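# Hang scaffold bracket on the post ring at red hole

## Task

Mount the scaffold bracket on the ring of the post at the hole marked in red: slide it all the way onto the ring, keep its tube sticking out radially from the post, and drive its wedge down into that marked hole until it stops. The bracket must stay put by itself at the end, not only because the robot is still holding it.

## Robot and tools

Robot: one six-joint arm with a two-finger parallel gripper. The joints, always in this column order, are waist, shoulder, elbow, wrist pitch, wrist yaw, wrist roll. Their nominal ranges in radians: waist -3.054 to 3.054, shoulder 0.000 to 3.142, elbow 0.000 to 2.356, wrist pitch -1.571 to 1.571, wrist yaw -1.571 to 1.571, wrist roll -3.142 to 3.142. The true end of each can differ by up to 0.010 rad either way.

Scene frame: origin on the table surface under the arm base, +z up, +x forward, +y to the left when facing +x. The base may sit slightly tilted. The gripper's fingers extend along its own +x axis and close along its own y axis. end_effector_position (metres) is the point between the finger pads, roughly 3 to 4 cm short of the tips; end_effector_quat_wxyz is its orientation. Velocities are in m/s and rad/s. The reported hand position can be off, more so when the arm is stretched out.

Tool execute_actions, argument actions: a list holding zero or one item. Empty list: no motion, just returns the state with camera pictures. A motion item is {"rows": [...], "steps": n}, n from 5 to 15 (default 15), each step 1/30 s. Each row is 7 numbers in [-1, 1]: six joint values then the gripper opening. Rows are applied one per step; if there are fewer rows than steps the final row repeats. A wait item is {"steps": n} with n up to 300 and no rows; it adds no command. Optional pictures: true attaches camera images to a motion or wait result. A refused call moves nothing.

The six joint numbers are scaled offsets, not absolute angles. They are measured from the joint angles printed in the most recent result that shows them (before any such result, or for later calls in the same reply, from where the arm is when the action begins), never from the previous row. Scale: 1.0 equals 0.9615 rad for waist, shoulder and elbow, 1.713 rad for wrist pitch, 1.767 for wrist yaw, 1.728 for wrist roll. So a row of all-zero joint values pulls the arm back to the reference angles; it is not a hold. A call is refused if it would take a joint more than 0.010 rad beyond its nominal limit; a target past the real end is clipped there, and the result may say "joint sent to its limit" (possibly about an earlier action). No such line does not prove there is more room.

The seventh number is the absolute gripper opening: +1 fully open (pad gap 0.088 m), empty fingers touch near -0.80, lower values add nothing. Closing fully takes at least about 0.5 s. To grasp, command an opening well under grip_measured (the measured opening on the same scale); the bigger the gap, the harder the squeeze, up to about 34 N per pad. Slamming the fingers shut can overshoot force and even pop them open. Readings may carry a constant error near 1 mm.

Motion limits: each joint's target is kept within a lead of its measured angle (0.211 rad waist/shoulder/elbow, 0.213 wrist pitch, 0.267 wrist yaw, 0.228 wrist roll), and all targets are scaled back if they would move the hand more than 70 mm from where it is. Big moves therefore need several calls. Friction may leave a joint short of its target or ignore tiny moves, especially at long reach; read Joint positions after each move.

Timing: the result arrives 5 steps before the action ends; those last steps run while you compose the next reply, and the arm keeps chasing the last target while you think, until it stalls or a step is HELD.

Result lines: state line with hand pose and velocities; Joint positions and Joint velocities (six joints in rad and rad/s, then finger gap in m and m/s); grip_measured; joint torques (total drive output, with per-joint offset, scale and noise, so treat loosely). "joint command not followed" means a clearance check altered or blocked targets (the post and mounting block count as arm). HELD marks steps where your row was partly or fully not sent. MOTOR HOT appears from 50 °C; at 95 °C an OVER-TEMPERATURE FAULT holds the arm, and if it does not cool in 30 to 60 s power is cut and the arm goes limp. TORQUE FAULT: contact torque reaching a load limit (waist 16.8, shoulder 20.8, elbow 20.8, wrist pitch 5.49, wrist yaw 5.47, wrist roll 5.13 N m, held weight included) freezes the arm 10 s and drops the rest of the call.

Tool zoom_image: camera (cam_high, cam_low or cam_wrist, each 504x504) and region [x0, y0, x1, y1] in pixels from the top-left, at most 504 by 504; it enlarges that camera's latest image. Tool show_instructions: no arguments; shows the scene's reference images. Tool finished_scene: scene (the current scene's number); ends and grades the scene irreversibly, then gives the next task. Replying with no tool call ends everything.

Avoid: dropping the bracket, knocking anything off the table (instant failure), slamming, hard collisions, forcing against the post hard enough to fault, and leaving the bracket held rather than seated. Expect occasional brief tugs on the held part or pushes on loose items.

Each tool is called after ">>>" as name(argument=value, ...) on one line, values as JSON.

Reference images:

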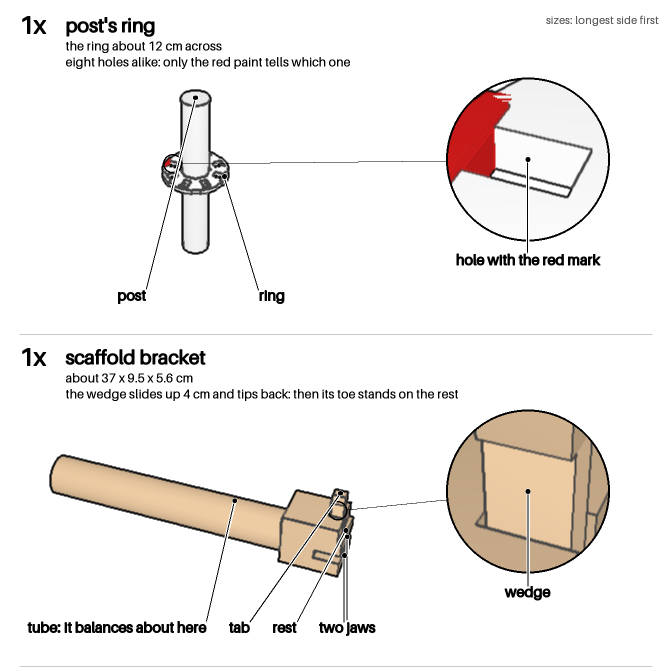

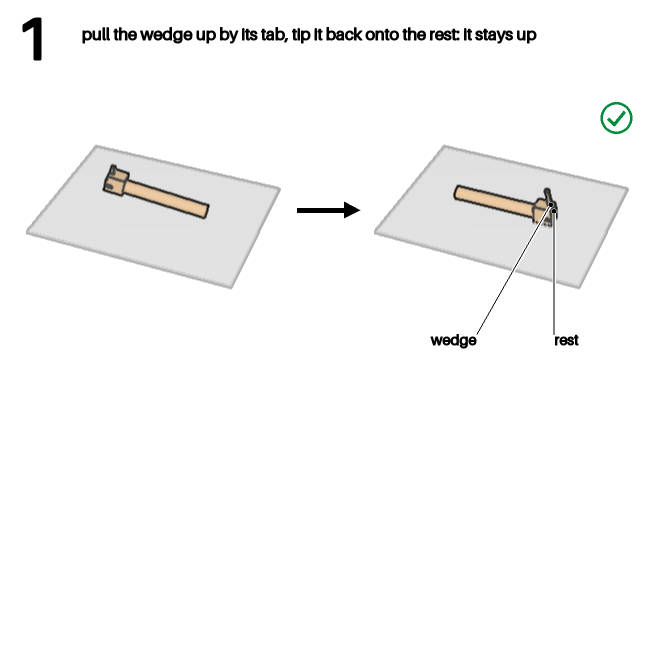

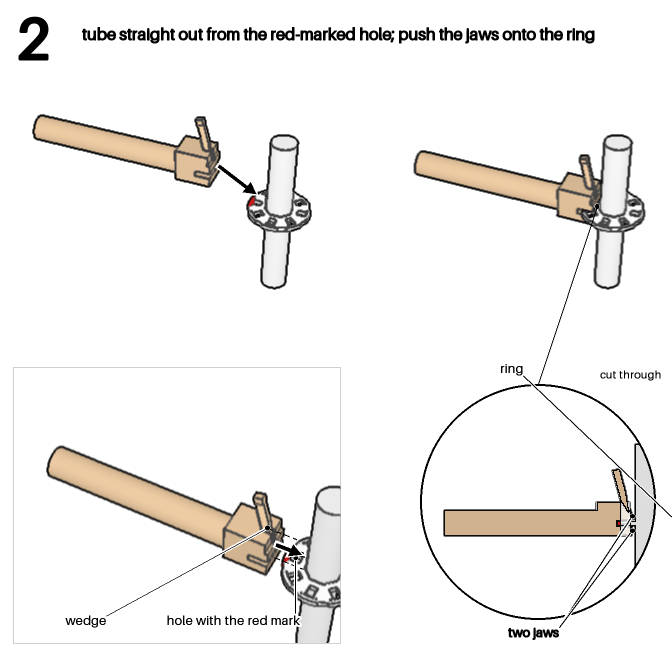

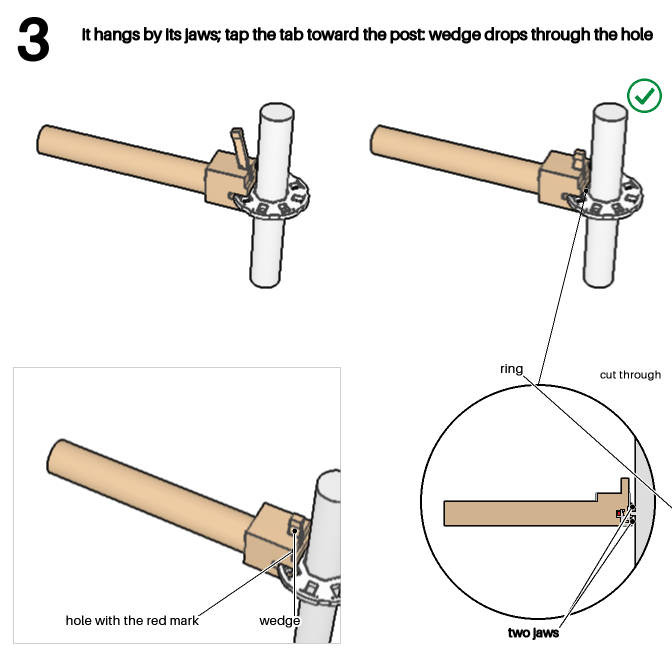

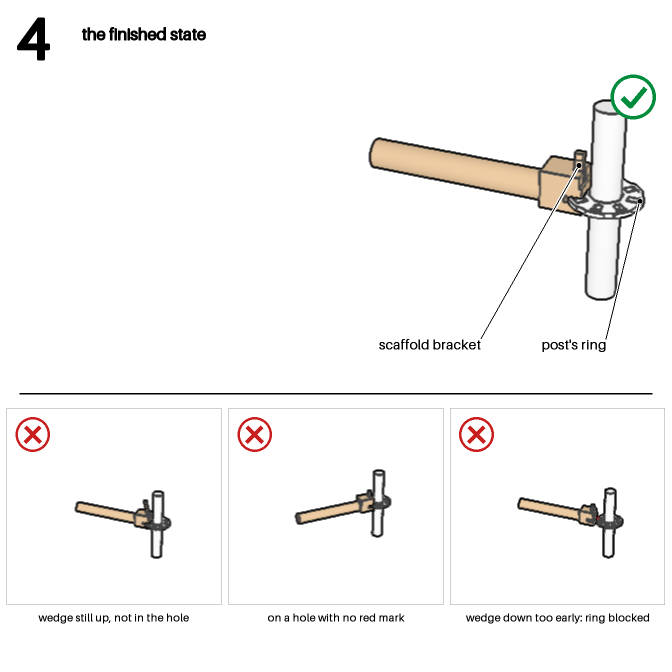

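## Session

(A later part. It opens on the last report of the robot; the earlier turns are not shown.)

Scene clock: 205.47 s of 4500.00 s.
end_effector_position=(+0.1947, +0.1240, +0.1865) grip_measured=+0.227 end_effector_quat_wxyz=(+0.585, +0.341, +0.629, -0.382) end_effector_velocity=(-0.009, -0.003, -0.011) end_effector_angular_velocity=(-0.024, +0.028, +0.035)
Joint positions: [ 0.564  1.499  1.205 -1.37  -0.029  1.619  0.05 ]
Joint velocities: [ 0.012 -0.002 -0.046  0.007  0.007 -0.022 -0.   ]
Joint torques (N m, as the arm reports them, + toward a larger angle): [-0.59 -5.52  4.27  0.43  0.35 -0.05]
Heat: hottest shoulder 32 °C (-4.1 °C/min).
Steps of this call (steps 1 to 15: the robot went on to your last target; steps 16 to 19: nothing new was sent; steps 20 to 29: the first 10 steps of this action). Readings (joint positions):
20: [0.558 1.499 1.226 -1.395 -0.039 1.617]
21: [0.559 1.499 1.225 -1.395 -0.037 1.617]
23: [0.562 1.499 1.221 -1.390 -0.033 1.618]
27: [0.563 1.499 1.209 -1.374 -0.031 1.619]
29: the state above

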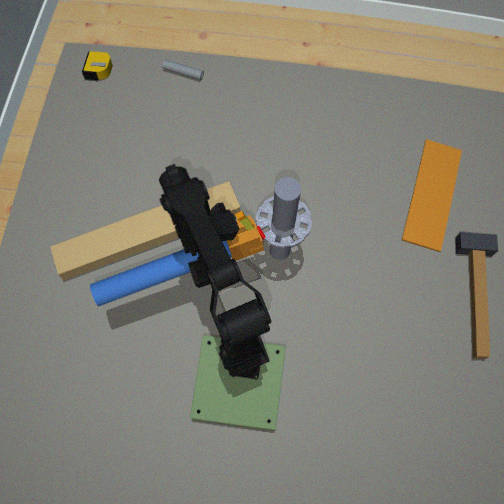

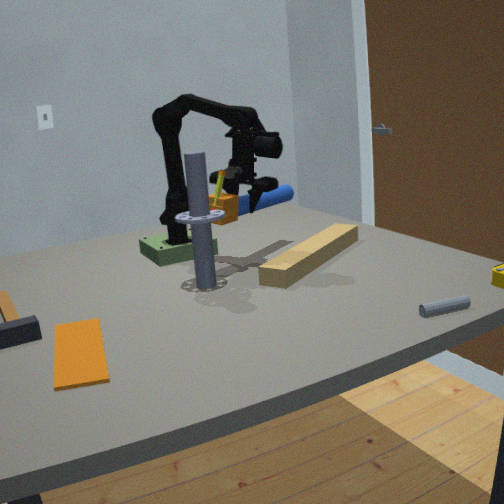

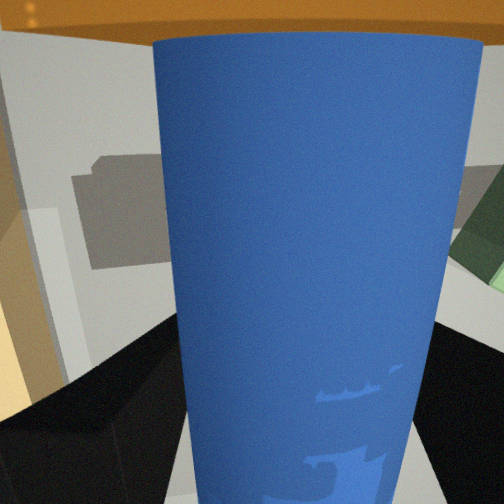

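>>> execute_actions(actions=[{"rows":[[-0.015,0,0.004,-0.003,0,-0.008,-0.8],[-0.015,0,0.008,-0.005,0,-0.008,-0.8],[-0.015,0,0.012,-0.008,0,-0.008,-0.8],[-0.015,0,0.016,-0.01,0,-0.008,-0.8],[-0.015,0,0.02,-0.013,0,-0.008,-0.8],[-0.015,0,0.024,-0.015,0,-0.008,-0.8],[-0.015,0,0.028,-0.018,0,-0.008,-0.8],[-0.015,0,0.032,-0.02,0,-0.008,-0.8],[-0.015,0,0.036,-0.023,0,-0.008,-0.8],[-0.015,0,0.04,-0.025,0,-0.008,-0.8]],"steps":15}])

>>> execute_actions(actions=[{"rows":[[-0.015,0,0.004,-0.003,0,-0.008,-0.8],[-0.015,0,0.008,-0.005,0,-0.008,-0.8],[-0.015,0,0.012,-0.008,0,-0.008,-0.8],[-0.015,0,0.016,-0.01,0,-0.008,-0.8],[-0.015,0,0.02,-0.013,0,-0.008,-0.8],[-0.015,0,0.024,-0.015,0,-0.008,-0.8],[-0.015,0,0.028,-0.018,0,-0.008,-0.8],[-0.015,0,0.032,-0.02,0,-0.008,-0.8],[-0.015,0,0.036,-0.023,0,-0.008,-0.8],[-0.015,0,0.04,-0.025,0,-0.008,-0.8]],"steps":15}])

>>> execute_actions(actions=[{"rows":[[-0.015,0,0.004,-0.003,0,-0.008,-0.8],[-0.015,0,0.008,-0.005,0,-0.008,-0.8],[-0.015,0,0.012,-0.008,0,-0.008,-0.8],[-0.015,0,0.016,-0.01,0,-0.008,-0.8],[-0.015,0,0.02,-0.013,0,-0.008,-0.8],[-0.015,0,0.024,-0.015,0,-0.008,-0.8],[-0.015,0,0.028,-0.018,0,-0.008,-0.8],[-0.015,0,0.032,-0.02,0,-0.008,-0.8],[-0.015,0,0.036,-0.023,0,-0.008,-0.8],[-0.015,0,0.04,-0.025,0,-0.008,-0.8]],"steps":15}], pictures=true)

Scene clock: 206.80 s of 4500.00 s.
end_effector_position=(+0.1919, +0.1223, +0.1896) grip_measured=+0.226 end_effector_quat_wxyz=(+0.580, +0.335, +0.636, -0.382) end_effector_velocity=(-0.006, -0.007, +0.029) end_effector_angular_velocity=(-0.027, +0.032, +0.001)
Joint positions: [ 0.557  1.499  1.216 -1.397 -0.04   1.604  0.05 ]
Joint velocities: [-0.007 -0.002  0.11  -0.154  0.007 -0.007  0.   ]
Joint torques (N m, as the arm reports them, + toward a larger angle): [-0.85 -5.56  6.03 -0.09  0.41  0.08]
Heat: hottest shoulder 32 °C (-4.0 °C/min).
Steps of this call (steps 1 to 5: the last 5 steps of your previous action; steps 6 to 15: the robot went on to your last target; steps 16 to 30: nothing new was sent; steps 31 to 40: the first 10 steps of this action). Readings (joint positions):
31: [0.564 1.499 1.201 -1.366 -0.029 1.618]
32: [0.562 1.499 1.201 -1.366 -0.031 1.615]
34: [0.560 1.499 1.202 -1.371 -0.035 1.610]
38: [0.557 1.499 1.209 -1.389 -0.039 1.604]
40: the state above

Scene clock: 207.30 s of 4500.00 s.
end_effector_position=(+0.1895, +0.1207, +0.1953) grip_measured=+0.226 end_effector_quat_wxyz=(+0.575, +0.330, +0.643, -0.382) end_effector_velocity=(-0.002, -0.008, +0.025) end_effector_angular_velocity=(-0.031, +0.012, -0.003)
Joint positions: [ 0.549  1.5    1.237 -1.432 -0.05   1.587  0.05 ]
Joint velocities: [-0.012 -0.002  0.095 -0.125  0.022 -0.007 -0.   ]
Joint torques (N m, as the arm reports them, + toward a larger angle): [-0.87 -5.61  5.93 -0.13  0.37  0.06]
Heat: hottest shoulder 32 °C (-4.1 °C/min).
Steps of this call (steps 1 to 5: the last 5 steps of your previous action; steps 6 to 15: the first 10 steps of this action, its rows measured from where the robot was after step 5). Readings (joint positions):
5: [0.556 1.499 1.225 -1.405 -0.040 1.604]
6: [0.556 1.499 1.225 -1.406 -0.040 1.603]
7: [0.555 1.499 1.225 -1.407 -0.042 1.601]
9: [0.554 1.499 1.225 -1.410 -0.044 1.595]
13: [0.550 1.500 1.232 -1.424 -0.049 1.588]
15: the state above

Scene clock: 207.80 s of 4500.00 s.
end_effector_position=(+0.1870, +0.1190, +0.2010) grip_measured=+0.227 end_effector_quat_wxyz=(+0.571, +0.325, +0.650, -0.382) end_effector_velocity=(-0.003, +0.004, +0.025) end_effector_angular_velocity=(+0.050, +0.024, +0.018)
Joint positions: [ 0.542  1.5    1.258 -1.468 -0.059  1.571  0.05 ]
Joint velocities: [-0.012 -0.002  0.095 -0.095 -0.051 -0.037 -0.   ]
Joint torques (N m, as the arm reports them, + toward a larger angle): [-0.72 -5.55  5.94 -0.16  0.35  0.1 ]
Heat: hottest shoulder 32 °C (-4.0 °C/min).
Steps of this call (steps 1 to 5: the last 5 steps of your previous action; steps 6 to 15: the first 10 steps of this action, its rows measured from where the robot was after step 5). Readings (joint positions):
5: [0.549 1.500 1.246 -1.441 -0.051 1.588]
6: [0.549 1.500 1.246 -1.441 -0.051 1.587]
7: [0.548 1.500 1.246 -1.442 -0.052 1.585]
9: [0.547 1.500 1.246 -1.445 -0.054 1.579]
13: [0.543 1.500 1.252 -1.460 -0.059 1.572]
15: the state above

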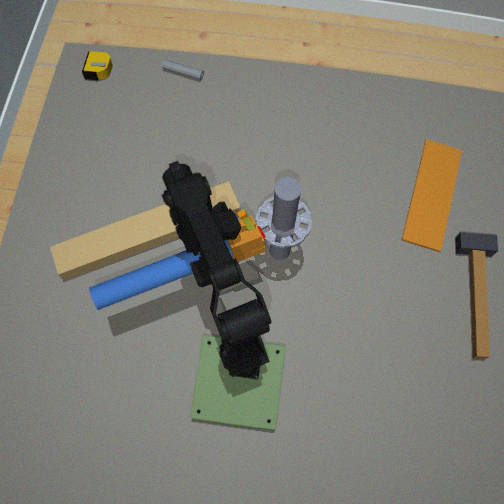

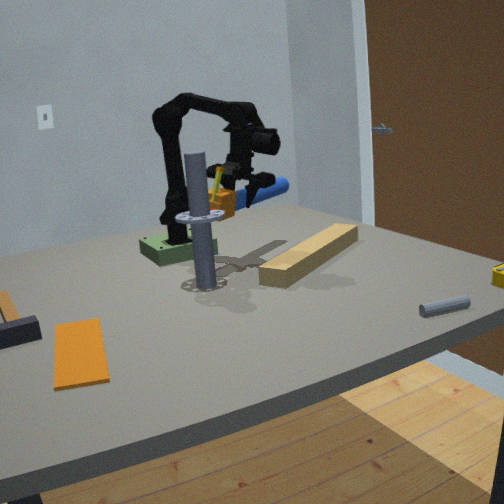

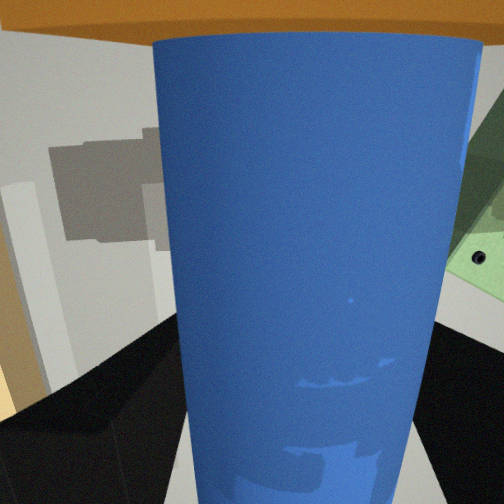

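>>> execute_actions(actions=[{"rows":[[0.06,0,0,0,0.033,0.043,-0.7],[0.06,0,0,0,0.033,0.043,-0.7],[0.06,0,0,0,0.033,0.043,-0.7],[0.06,-0.03,-0.025,0.03,0.033,0.043,-0.7],[0.06,-0.06,-0.05,0.06,0.033,0.043,-0.7],[0.06,-0.104,-0.086,0.092,0.033,0.043,-0.7]],"steps":15}])

>>> execute_actions(actions=[{"steps":15}], pictures=true)

>>> zoom_image(camera="cam_low", region=[170, 170, 250, 240])

>>> zoom_image(camera="cam_high", region=[60, 160, 330, 330])

Scene clock: 209.07 s of 4500.00 s.
end_effector_position=(+0.1922, +0.1272, +0.1969) grip_measured=+0.227 end_effector_quat_wxyz=(+0.609, +0.360, +0.611, -0.357) end_effector_velocity=(+0.009, +0.009, +0.013) end_effector_angular_velocity=(+0.186, -0.272, +0.001)
Joint positions: [ 0.595  1.428  1.187 -1.34  -0.007  1.641  0.05 ]
Joint velocities: [ 0.007 -0.227 -0.139  0.242 -0.007  0.007  0.   ]
Joint torques (N m, as the arm reports them, + toward a larger angle): [ 0.34 -6.14  4.75  0.92  0.18  0.05]
Heat: hottest shoulder 32 °C (-4.0 °C/min).
Steps of this call (steps 1 to 5: the last 5 steps of your previous action; steps 6 to 28: the robot went on to your last target; steps 29 to 38: the first 10 steps of this action). Readings (joint positions):
29: [0.548 1.500 1.268 -1.478 -0.054 1.584]
30: [0.562 1.500 1.267 -1.477 -0.037 1.604]
32: [0.582 1.498 1.261 -1.466 -0.019 1.623]
36: [0.595 1.448 1.201 -1.357 -0.009 1.638]
38: the state above

Scene clock: 209.57 s of 4500.00 s.
end_effector_position=(+0.1945, +0.1287, +0.1970) grip_measured=+0.227 end_effector_quat_wxyz=(+0.614, +0.369, +0.605, -0.348) end_effector_velocity=(+0.001, +0.001, -0.000) end_effector_angular_velocity=(+0.010, -0.002, +0.005)
Joint positions: [ 0.597  1.414  1.175 -1.313 -0.005  1.643  0.05 ]
Joint velocities: [-0.002 -0.002 -0.002  0.007 -0.007 -0.007 -0.   ]
Joint torques (N m, as the arm reports them, + toward a larger angle): [ 0.22 -6.78  4.67  0.72  0.14  0.06]
Heat: hottest shoulder 32 °C (-4.0 °C/min).
Kept back: nothing.
Steps of this call (steps 1 to 5: the last 5 steps of your previous action; steps 6 to 15: the robot went on to your last target). Readings (joint positions):
1: [0.596 1.422 1.184 -1.332 -0.006 1.642]
2: [0.596 1.419 1.182 -1.325 -0.006 1.642]
4: [0.596 1.416 1.180 -1.318 -0.005 1.643]
8: [0.597 1.415 1.176 -1.315 -0.005 1.643]
15: the state above

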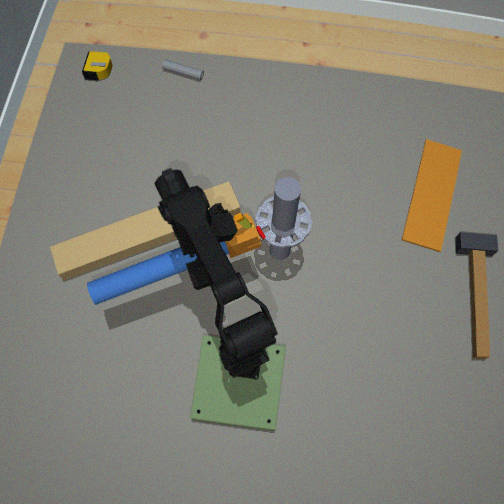

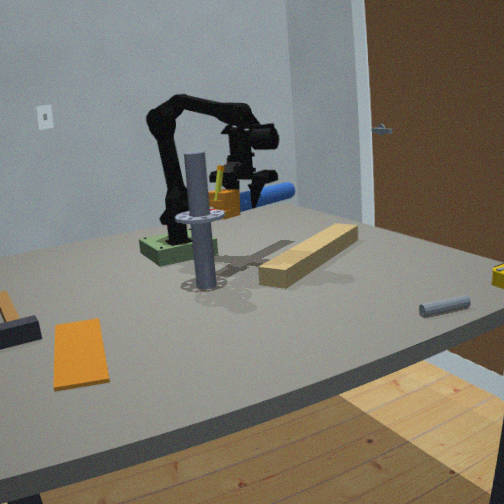

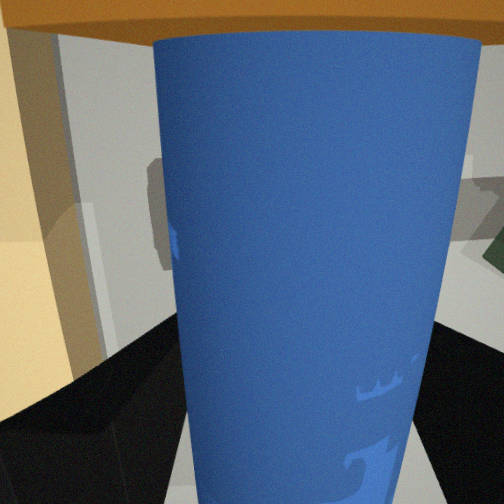

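Region (170, 170, 250, 240) of cam_low's 504x504 image, scaled by 6.300, with more detail than that image has; it fills the top 441 rows of this view, and the rest is white.

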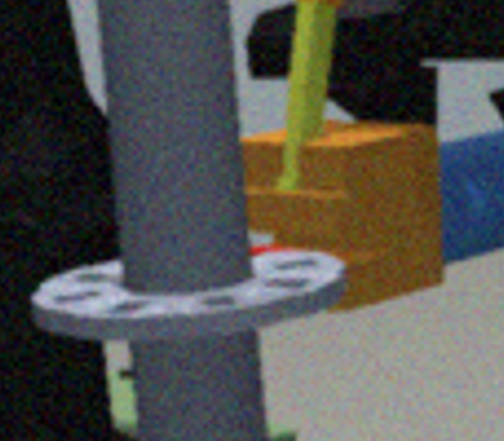

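Region (60, 160, 330, 330) of cam_high's 504x504 image, scaled by 1.867, with more detail than that image has; it fills the top 317 rows of this view, and the rest is white.

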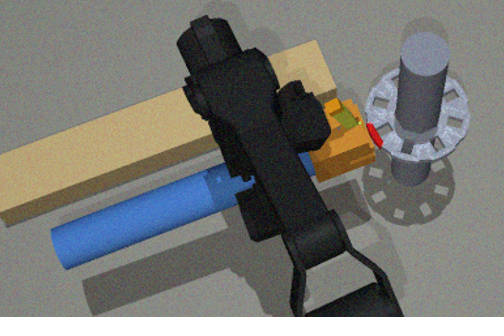

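>>> execute_actions(actions=[{"rows":[[0,0,-0.015,0.008,0,0,-0.7]],"steps":12}])

>>> execute_actions(actions=[{"steps":6}])

Scene clock: 210.20 s of 4500.00 s.
end_effector_position=(+0.1935, +0.1281, +0.1933) grip_measured=+0.227 end_effector_quat_wxyz=(+0.613, +0.367, +0.606, -0.350) end_effector_velocity=(-0.001, +0.003, -0.004) end_effector_angular_velocity=(+0.022, +0.006, +0.005)
Joint positions: [ 0.597  1.414  1.161 -1.304 -0.005  1.643  0.05 ]
Joint velocities: [-0.002 -0.002 -0.017  0.022 -0.022 -0.007  0.   ]
Joint torques (N m, as the arm reports them, + toward a larger angle): [-0.03 -5.13  4.75  0.75 -0.01  0.  ]
Heat: hottest shoulder 32 °C (-4.0 °C/min).
Steps of this call (steps 1 to 12: the robot went on to your last target; steps 13 to 19: the first 7 steps of this action). Readings (joint positions):
13: [0.597 1.414 1.173 -1.311 -0.005 1.643]
14: [0.597 1.414 1.171 -1.308 -0.005 1.643]
16: [0.597 1.414 1.165 -1.305 -0.005 1.643]
19: the state above

Scene clock: 210.40 s of 4500.00 s.
end_effector_position=(+0.1938, +0.1283, +0.1932) grip_measured=+0.227 end_effector_quat_wxyz=(+0.613, +0.368, +0.606, -0.349) end_effector_velocity=(-0.005, -0.003, -0.000) end_effector_angular_velocity=(-0.006, +0.022, +0.005)
Joint positions: [ 0.597  1.414  1.161 -1.302 -0.005  1.643  0.05 ]
Joint velocities: [-0.002 -0.002 -0.002 -0.022 -0.007 -0.007 -0.   ]
Joint torques (N m, as the arm reports them, + toward a larger angle): [-0.07 -5.11  4.71  0.71 -0.01  0.  ]
Heat: hottest shoulder 32 °C (-4.1 °C/min).
Kept back: nothing.
Steps of this call (steps 1 to 5: the last 5 steps of your previous action; step 6: the robot went on to your last target). Readings (joint positions):
1: [0.597 1.414 1.161 -1.304 -0.005 1.643]
2: [0.597 1.414 1.161 -1.303 -0.005 1.643]
4: [0.597 1.414 1.161 -1.302 -0.005 1.643]
6: the state above

>>> execute_actions(actions=[{"rows":[[-0.03,0,0,0,0,-0.017,-0.7],[-0.06,0,0,0,0,-0.034,-0.7],[-0.09,0,0,0,0,-0.05,-0.7]],"steps":15}])

>>> execute_actions(actions=[{"steps":10}], pictures=true)

>>> zoom_image(camera="cam_low", region=[170, 170, 250, 240])

Scene clock: 210.87 s of 4500.00 s.
end_effector_position=(+0.2037, +0.1119, +0.1932) grip_measured=+0.227 end_effector_quat_wxyz=(+0.613, +0.368, +0.605, -0.350) end_effector_velocity=(-0.004, -0.005, +0.001) end_effector_angular_velocity=(-0.003, +0.018, +0.049)
Joint positions: [ 0.516  1.414  1.161 -1.302 -0.004  1.564  0.05 ]
Joint velocities: [-0.017 -0.007 -0.002 -0.022 -0.007 -0.066 -0.   ]
Joint torques (N m, as the arm reports them, + toward a larger angle): [-0.25 -5.07  4.68  0.53 -0.03 -0.08]
Heat: hottest shoulder 32 °C (-4.0 °C/min).
Steps of this call (steps 1 to 4: the robot went on to your last target; steps 5 to 14: the first 10 steps of this action). Readings (joint positions):
5: [0.595 1.414 1.161 -1.302 -0.005 1.639]
6: [0.586 1.414 1.161 -1.302 -0.006 1.626]
8: [0.554 1.414 1.161 -1.302 -0.006 1.593]
12: [0.518 1.414 1.161 -1.302 -0.004 1.569]
14: the state above

Scene clock: 211.20 s of 4500.00 s.
end_effector_position=(+0.2039, +0.1114, +0.1932) grip_measured=+0.227 end_effector_quat_wxyz=(+0.614, +0.367, +0.605, -0.349) end_effector_velocity=(-0.002, -0.001, -0.000) end_effector_angular_velocity=(+0.003, +0.010, +0.005)
Joint positions: [ 0.514  1.414  1.161 -1.302 -0.004  1.56   0.05 ]
Joint velocities: [-0.002 -0.002 -0.002 -0.007 -0.007 -0.007 -0.   ]
Joint torques (N m, as the arm reports them, + toward a larger angle): [-0.42 -5.05  4.71  0.52 -0.05 -0.08]
Heat: hottest shoulder 32 °C (-4.0 °C/min).
Kept back: nothing.
Steps of this call (steps 1 to 5: the last 5 steps of your previous action; steps 6 to 10: the robot went on to your last target). Readings (joint positions):
1: [0.515 1.414 1.161 -1.302 -0.004 1.563]
2: [0.515 1.414 1.161 -1.302 -0.004 1.562]
4: [0.514 1.414 1.161 -1.302 -0.004 1.561]
8: [0.514 1.414 1.161 -1.302 -0.004 1.560]
10: the state above

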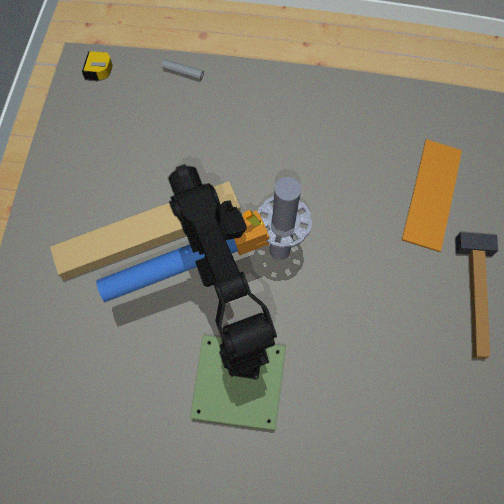

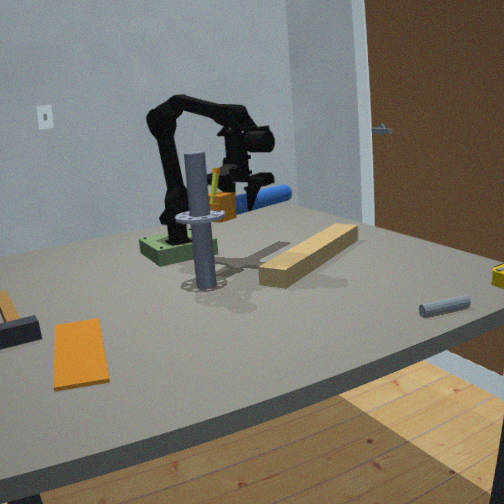

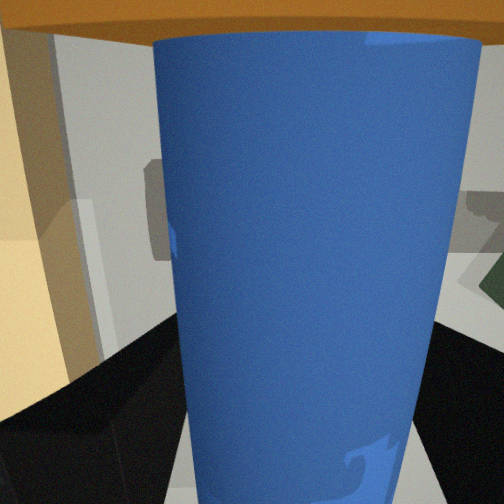

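Region (170, 170, 250, 240) of cam_low's 504x504 image, scaled by 6.300, with more detail than that image has; it fills the top 441 rows of this view, and the rest is white.

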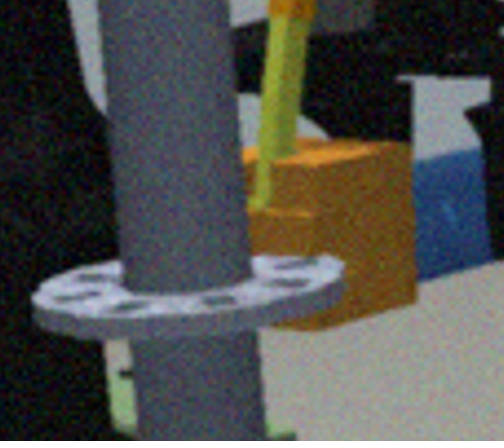

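>>> execute_actions(actions=[{"rows":[[-0.03,0,0,0,0,-0.017,-0.7],[-0.055,0,0,0,0,-0.031,-0.7],[-0.075,0,0,0,0,-0.042,-0.7]],"steps":15}])

>>> execute_actions(actions=[{"steps":10}], pictures=true)

>>> zoom_image(camera="cam_high", region=[60, 160, 330, 330])

Scene clock: 211.80 s of 4500.00 s.
end_effector_position=(+0.2090, +0.1026, +0.1933) grip_measured=+0.226 end_effector_quat_wxyz=(+0.611, +0.368, +0.611, -0.343) end_effector_velocity=(-0.006, +0.000, -0.000) end_effector_angular_velocity=(+0.010, +0.029, +0.006)
Joint positions: [ 0.459  1.414  1.161 -1.3   -0.021  1.497  0.05 ]
Joint velocities: [-0.002 -0.002 -0.002 -0.022 -0.022 -0.007 -0.   ]
Joint torques (N m, as the arm reports them, + toward a larger angle): [-1.7  -5.08  4.7   0.4   0.71 -0.23]
Heat: hottest shoulder 32 °C (-4.0 °C/min).
Steps of this call (steps 1 to 8: the robot went on to your last target; steps 9 to 18: the first 10 steps of this action). Readings (joint positions):
9: [0.511 1.414 1.161 -1.302 -0.004 1.554]
10: [0.504 1.414 1.161 -1.303 -0.005 1.542]
12: [0.479 1.414 1.161 -1.301 -0.013 1.517]
16: [0.459 1.414 1.161 -1.300 -0.021 1.498]
18: the state above

Scene clock: 212.13 s of 4500.00 s.
end_effector_position=(+0.2090, +0.1025, +0.1933) grip_measured=+0.226 end_effector_quat_wxyz=(+0.611, +0.368, +0.612, -0.343) end_effector_velocity=(-0.002, -0.002, -0.000) end_effector_angular_velocity=(+0.003, +0.010, +0.000)
Joint positions: [ 0.458  1.414  1.161 -1.301 -0.022  1.495  0.05 ]
Joint velocities: [-0.007 -0.002 -0.002 -0.007 -0.007 -0.007 -0.   ]
Joint torques (N m, as the arm reports them, + toward a larger angle): [-1.7  -5.11  4.72  0.43  0.76 -0.3 ]
Heat: hottest shoulder 31 °C (-5.0 °C/min).
Kept back: nothing.
Steps of this call (steps 1 to 5: the last 5 steps of your previous action; steps 6 to 10: the robot went on to your last target). Readings (joint positions):
1: [0.459 1.414 1.161 -1.300 -0.021 1.497]
2: [0.459 1.414 1.161 -1.300 -0.021 1.496]
4: [0.458 1.414 1.161 -1.301 -0.021 1.495]
8: [0.458 1.414 1.161 -1.301 -0.022 1.495]
10: the state above

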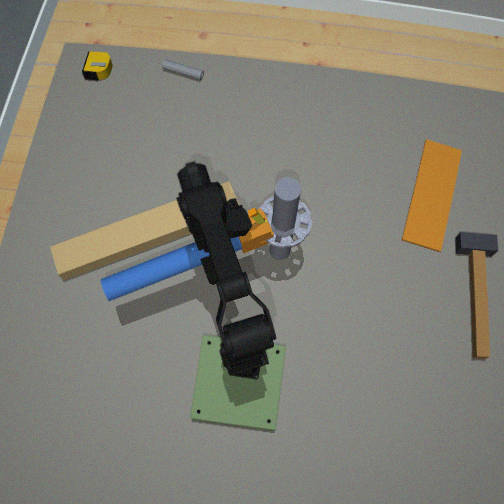

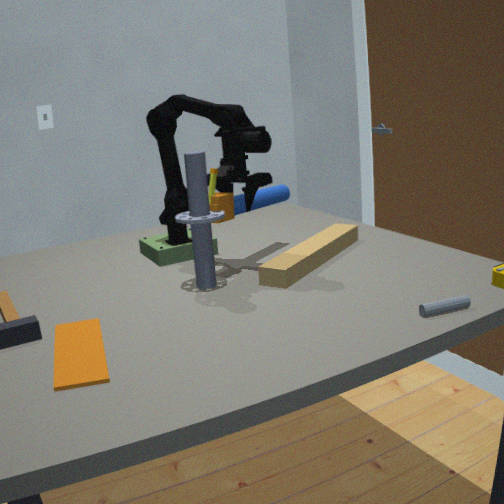

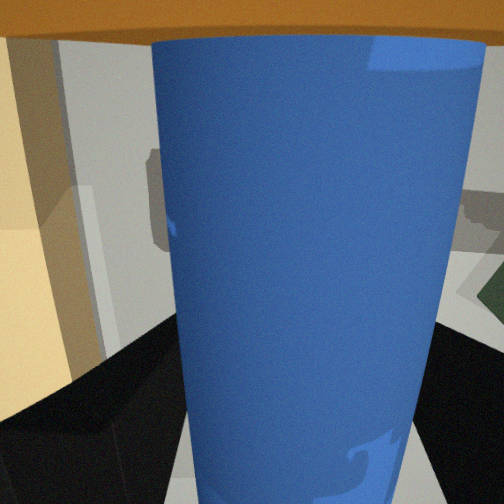

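Region (60, 160, 330, 330) of cam_high's 504x504 image, scaled by 1.867, with more detail than that image has; it fills the top 317 rows of this view, and the rest is white.

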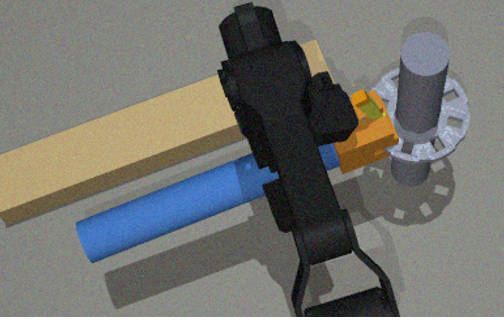

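>>> execute_actions(actions=[{"rows":[[0,0,0,0,0.008,0,-0.7],[0,0,0,0,0.008,0,-0.3],[0,0,0,0,0.008,0,0.0],[0,0,0,0,0.008,0,0.2],[0,0,0,0,0.008,0,0.3],[0,0,0,0,0.008,0,0.4],[0,0,0,0,0.008,0,0.5],[0,0,0,0,0.008,0,0.6],[0,0,0,0,0.008,0,0.8],[0,0,0,0,0.008,0,1]],"steps":15}])

>>> execute_actions(actions=[{"steps":15}], pictures=true)

>>> zoom_image(camera="cam_low", region=[150, 140, 310, 260])

Scene clock: 212.67 s of 4500.00 s.
end_effector_position=(+0.2096, +0.1011, +0.1933) grip_measured=+0.343 end_effector_quat_wxyz=(+0.614, +0.366, +0.608, -0.345) end_effector_velocity=(-0.002, -0.005, +0.002) end_effector_angular_velocity=(-0.025, +0.002, +0.004)
Joint positions: [ 0.458  1.414  1.161 -1.301 -0.012  1.495  0.056]
Joint velocities: [-0.002 -0.007  0.002 -0.022  0.022 -0.007  0.151]
Joint torques (N m, as the arm reports them, + toward a larger angle): [-0.15 -5.07  4.71  0.52  0.11  0.  ]
Heat: hottest shoulder 31 °C (-5.0 °C/min).
Steps of this call (steps 1 to 6: the robot went on to your last target; steps 7 to 16: the first 10 steps of this action). Readings (joint positions):
7: [0.458 1.414 1.161 -1.301 -0.023 1.494]
8: [0.458 1.414 1.161 -1.301 -0.023 1.494]
10: [0.458 1.414 1.161 -1.301 -0.023 1.495]
14: [0.458 1.414 1.161 -1.301 -0.022 1.495]
16: the state above

Scene clock: 213.17 s of 4500.00 s.
end_effector_position=(+0.2097, +0.1010, +0.1933) grip_measured=+1.000 end_effector_quat_wxyz=(+0.614, +0.366, +0.608, -0.345) end_effector_velocity=(-0.005, -0.002, -0.000) end_effector_angular_velocity=(-0.003, +0.023, -0.010)
Joint positions: [ 0.458  1.414  1.161 -1.301 -0.011  1.495  0.088]
Joint velocities: [-0.002 -0.002 -0.002 -0.022 -0.007  0.007  0.   ]
Joint torques (N m, as the arm reports them, + toward a larger angle): [-0.07 -5.11  4.69  0.53  0.11 -0.02]
Heat: hottest shoulder 31 °C (-5.0 °C/min).
Kept back: nothing.
Steps of this call (steps 1 to 5: the last 5 steps of your previous action; steps 6 to 15: the robot went on to your last target). Readings (joint positions):
1: [0.458 1.414 1.161 -1.301 -0.011 1.495]
2: [0.458 1.414 1.161 -1.301 -0.011 1.495]
4: [0.458 1.414 1.161 -1.301 -0.011 1.495]
8: [0.458 1.414 1.161 -1.301 -0.011 1.495]
15: the state above
The arm was judged still, so your last target was given up. Only a new action makes it travel on or press farther. Fingers that are still opening or closing keep moving.

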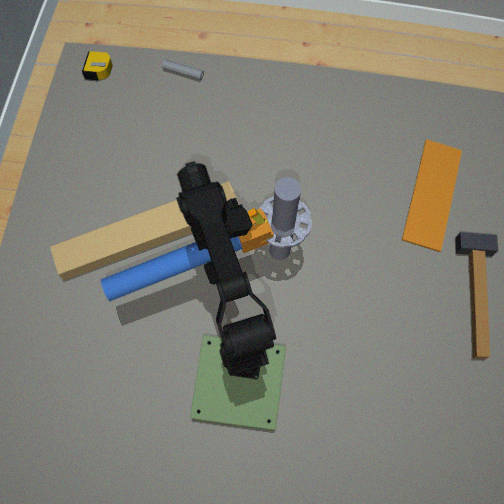

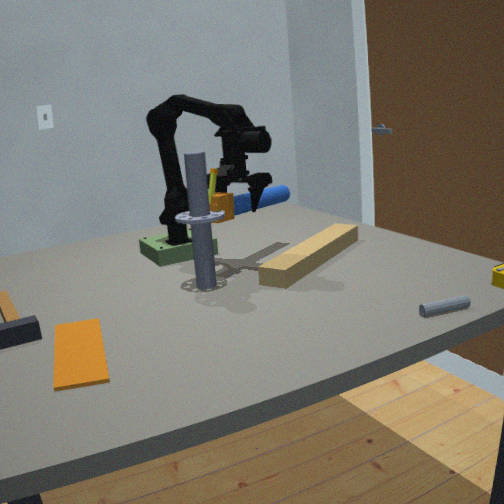

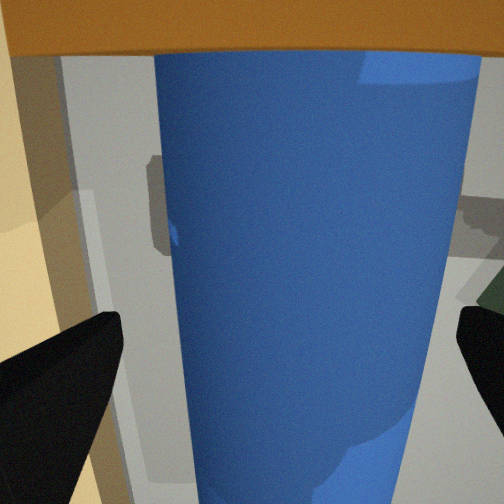

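Region (150, 140, 310, 260) of cam_low's 504x504 image, scaled by 3.150, with more detail than that image has; it fills the top 378 rows of this view, and the rest is white.

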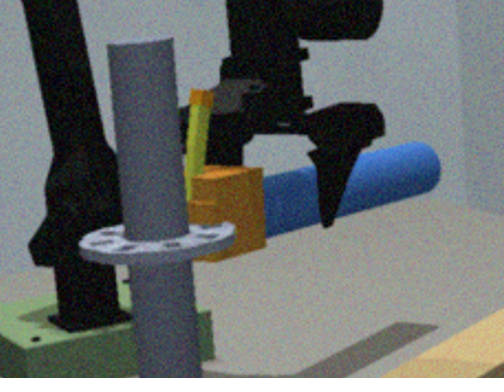

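>>> execute_actions(actions=[{"rows":[[-0.03,0.004,0.003,0,0,-0.017,1],[-0.06,0.008,0.006,0,0,-0.034,1],[-0.09,0.012,0.009,0,0,-0.05,1],[-0.12,0.016,0.012,0,0,-0.068,1],[-0.153,0.02,0.015,0.003,0,-0.085,1]],"steps":15}])

>>> execute_actions(actions=[{"steps":10}], pictures=true)

>>> zoom_image(camera="cam_low", region=[150, 140, 310, 260])

Scene clock: 214.00 s of 4500.00 s.
end_effector_position=(+0.2213, +0.0759, +0.1917) grip_measured=+1.000 end_effector_quat_wxyz=(+0.612, +0.364, +0.613, -0.342) end_effector_velocity=(-0.003, -0.012, -0.001) end_effector_angular_velocity=(-0.002, +0.026, +0.029)
Joint positions: [ 0.335  1.425  1.164 -1.3   -0.021  1.363  0.088]
Joint velocities: [-0.051 -0.002 -0.007 -0.022 -0.007 -0.081  0.   ]
Joint torques (N m, as the arm reports them, + toward a larger angle): [-1.78 -4.17  5.69  0.83  0.39 -0.16]
Heat: hottest shoulder 31 °C (-5.0 °C/min).
Steps of this call (steps 1 to 15: nothing new was sent; steps 16 to 25: the first 10 steps of this action). Readings (joint positions):
16: [0.456 1.414 1.161 -1.301 -0.011 1.490]
17: [0.448 1.414 1.161 -1.301 -0.011 1.477]
19: [0.411 1.416 1.161 -1.301 -0.011 1.438]
23: [0.343 1.424 1.164 -1.301 -0.020 1.373]
25: the state above

Scene clock: 214.33 s of 4500.00 s.
end_effector_position=(+0.2215, +0.0754, +0.1916) grip_measured=+1.000 end_effector_quat_wxyz=(+0.613, +0.362, +0.615, -0.340) end_effector_velocity=(+0.001, -0.001, -0.000) end_effector_angular_velocity=(-0.005, -0.010, +0.019)
Joint positions: [ 0.331  1.426  1.164 -1.3   -0.022  1.354  0.088]
Joint velocities: [-0.002 -0.002 -0.002  0.007  0.007 -0.022  0.   ]
Joint torques (N m, as the arm reports them, + toward a larger angle): [-2.01 -4.22  5.68  0.87  0.43 -0.18]
Heat: hottest shoulder 31 °C (-5.1 °C/min).
Kept back: nothing.
Steps of this call (steps 1 to 5: the last 5 steps of your previous action; steps 6 to 10: the robot went on to your last target). Readings (joint positions):
1: [0.334 1.425 1.164 -1.300 -0.021 1.361]
2: [0.333 1.425 1.164 -1.300 -0.021 1.360]
4: [0.332 1.425 1.164 -1.300 -0.021 1.357]
8: [0.332 1.426 1.164 -1.300 -0.022 1.355]
10: the state above

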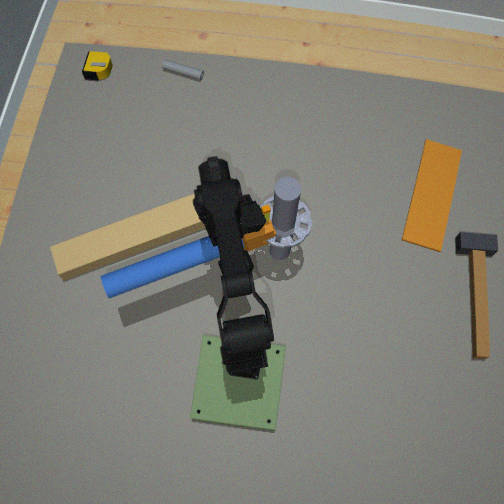

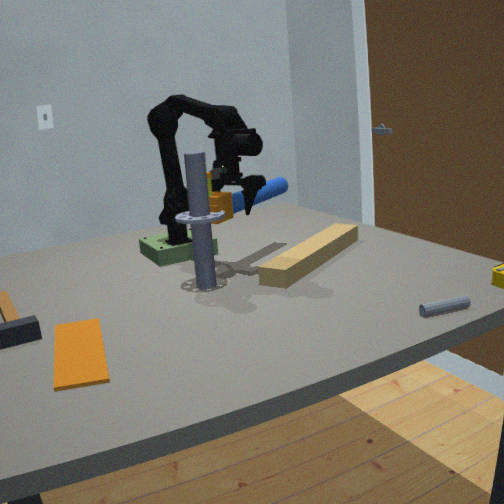

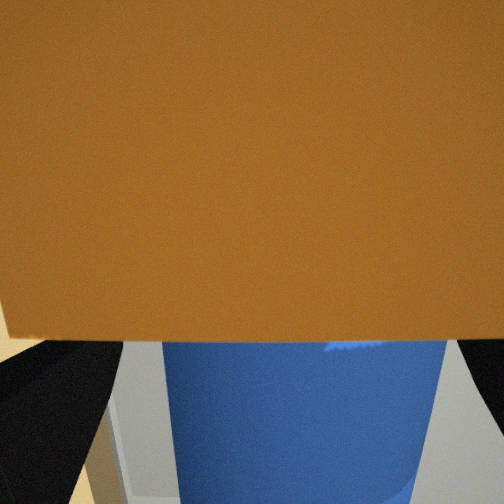

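Region (150, 140, 310, 260) of cam_low's 504x504 image, scaled by 3.150, with more detail than that image has; it fills the top 378 rows of this view, and the rest is white.

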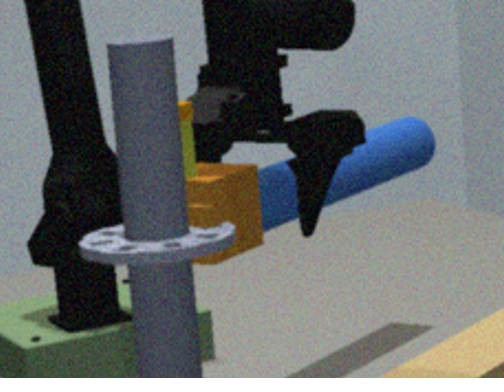

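>>> execute_actions(actions=[{"rows":[[0.03,0,0,0,0.01,0.017,1],[0.06,0,0,0,0.01,0.034,1],[0.09,-0.01,0,0,0.01,0.05,1]],"steps":15}])

>>> execute_actions(actions=[{"steps":12}], pictures=true)

>>> zoom_image(camera="cam_low", region=[150, 140, 310, 260])

Scene clock: 214.90 s of 4500.00 s.
end_effector_position=(+0.2154, +0.0911, +0.1921) grip_measured=+1.000 end_effector_quat_wxyz=(+0.617, +0.359, +0.611, -0.343) end_effector_velocity=(-0.003, +0.004, +0.003) end_effector_angular_velocity=(-0.004, -0.009, -0.010)
Joint positions: [ 0.412  1.424  1.164 -1.3   -0.008  1.434  0.088]
Joint velocities: [ 0.027 -0.012  0.002 -0.007  0.007  0.037  0.   ]
Joint torques (N m, as the arm reports them, + toward a larger angle): [ 0.17 -6.06  4.7   0.54  0.13  0.05]
Heat: hottest shoulder 31 °C (-5.0 °C/min).
Steps of this call (steps 1 to 7: the robot went on to your last target; steps 8 to 17: the first 10 steps of this action). Readings (joint positions):
8: [0.334 1.426 1.164 -1.300 -0.021 1.357]
9: [0.344 1.426 1.164 -1.300 -0.017 1.370]
11: [0.378 1.426 1.164 -1.300 -0.012 1.402]
15: [0.409 1.424 1.164 -1.300 -0.009 1.429]
17: the state above

Scene clock: 215.30 s of 4500.00 s.
end_effector_position=(+0.2151, +0.0917, +0.1923) grip_measured=+1.000 end_effector_quat_wxyz=(+0.617, +0.360, +0.611, -0.343) end_effector_velocity=(-0.002, -0.001, -0.000) end_effector_angular_velocity=(+0.004, +0.010, +0.000)
Joint positions: [ 0.415  1.423  1.164 -1.3   -0.008  1.438  0.088]
Joint velocities: [-0.007 -0.002 -0.002 -0.007 -0.007 -0.007  0.   ]
Joint torques (N m, as the arm reports them, + toward a larger angle): [ 0.25 -6.01  4.7   0.53  0.15  0.06]
Heat: hottest shoulder 31 °C (-5.1 °C/min).
Kept back: nothing.
Steps of this call (steps 1 to 5: the last 5 steps of your previous action; steps 6 to 12: the robot went on to your last target). Readings (joint positions):
1: [0.413 1.423 1.164 -1.300 -0.008 1.435]
2: [0.413 1.423 1.164 -1.300 -0.008 1.436]
4: [0.414 1.423 1.164 -1.300 -0.008 1.437]
8: [0.415 1.423 1.164 -1.300 -0.008 1.438]
12: the state above

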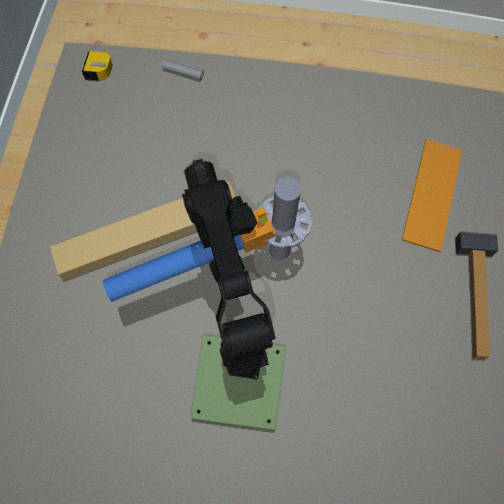

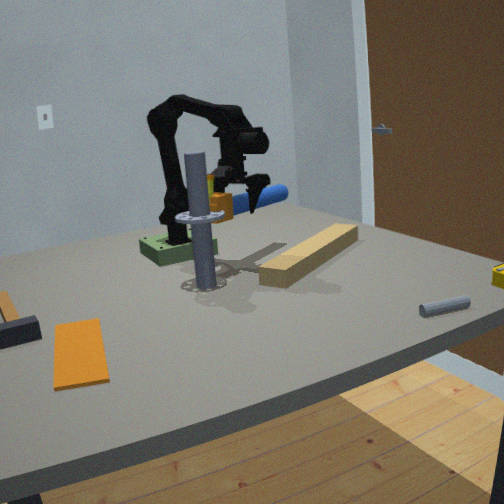

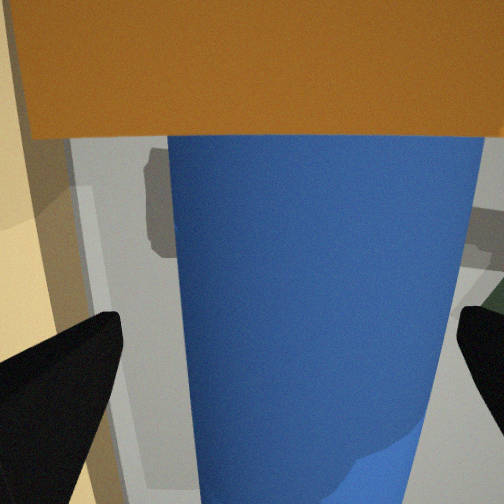

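Region (150, 140, 310, 260) of cam_low's 504x504 image, scaled by 3.150, with more detail than that image has; it fills the top 378 rows of this view, and the rest is white.

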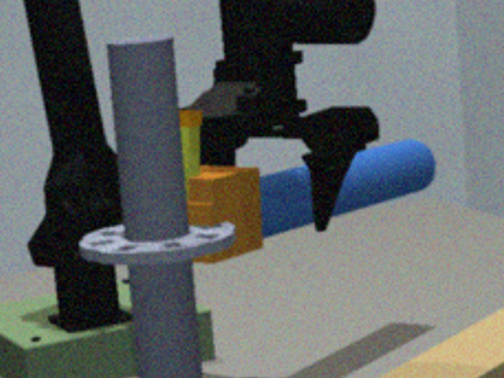

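>>> execute_actions(actions=[])

Scene clock: 216.00 s of 4500.00 s.
end_effector_position=(+0.2151, +0.0917, +0.1923) grip_measured=+1.000 end_effector_quat_wxyz=(+0.617, +0.360, +0.610, -0.343) end_effector_velocity=(-0.008, +0.001, -0.001) end_effector_angular_velocity=(+0.009, +0.033, +0.025)
Joint positions: [ 0.415  1.423  1.164 -1.3   -0.008  1.439  0.088]
Joint velocities: [ 0.002 -0.002 -0.007 -0.022 -0.022 -0.022  0.   ]
Joint torques (N m, as the arm reports them, + toward a larger angle): [ 0.27 -5.93  4.65  0.54  0.12  0.07]
Heat: hottest shoulder 31 °C (-5.0 °C/min).
Kept back: nothing.
Steps of this call (steps 1 to 15: the robot went on to your last target; steps 16 to 21: nothing new was sent). Readings (joint positions):
1: [0.415 1.423 1.164 -1.300 -0.008 1.439]
2: [0.415 1.423 1.164 -1.300 -0.008 1.439]
4: [0.415 1.423 1.164 -1.300 -0.008 1.439]
8: [0.415 1.423 1.164 -1.300 -0.008 1.439]
21: the state above
The arm was judged still, so your last target was given up. Only a new action makes it travel on or press farther. Fingers that are still opening or closing keep moving.

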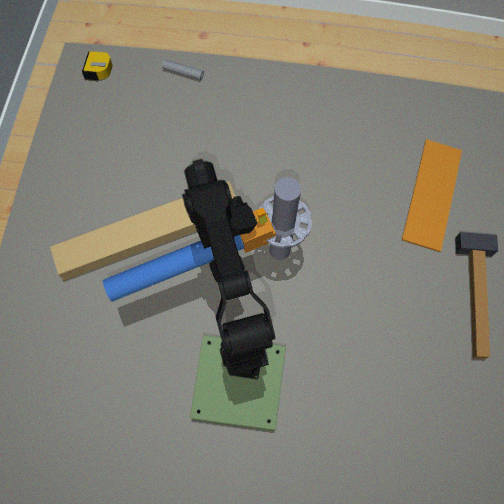

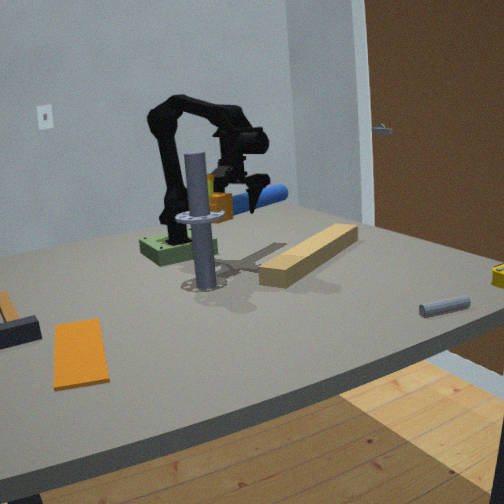

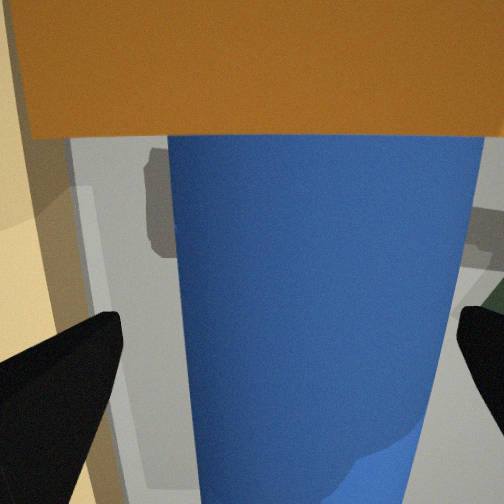

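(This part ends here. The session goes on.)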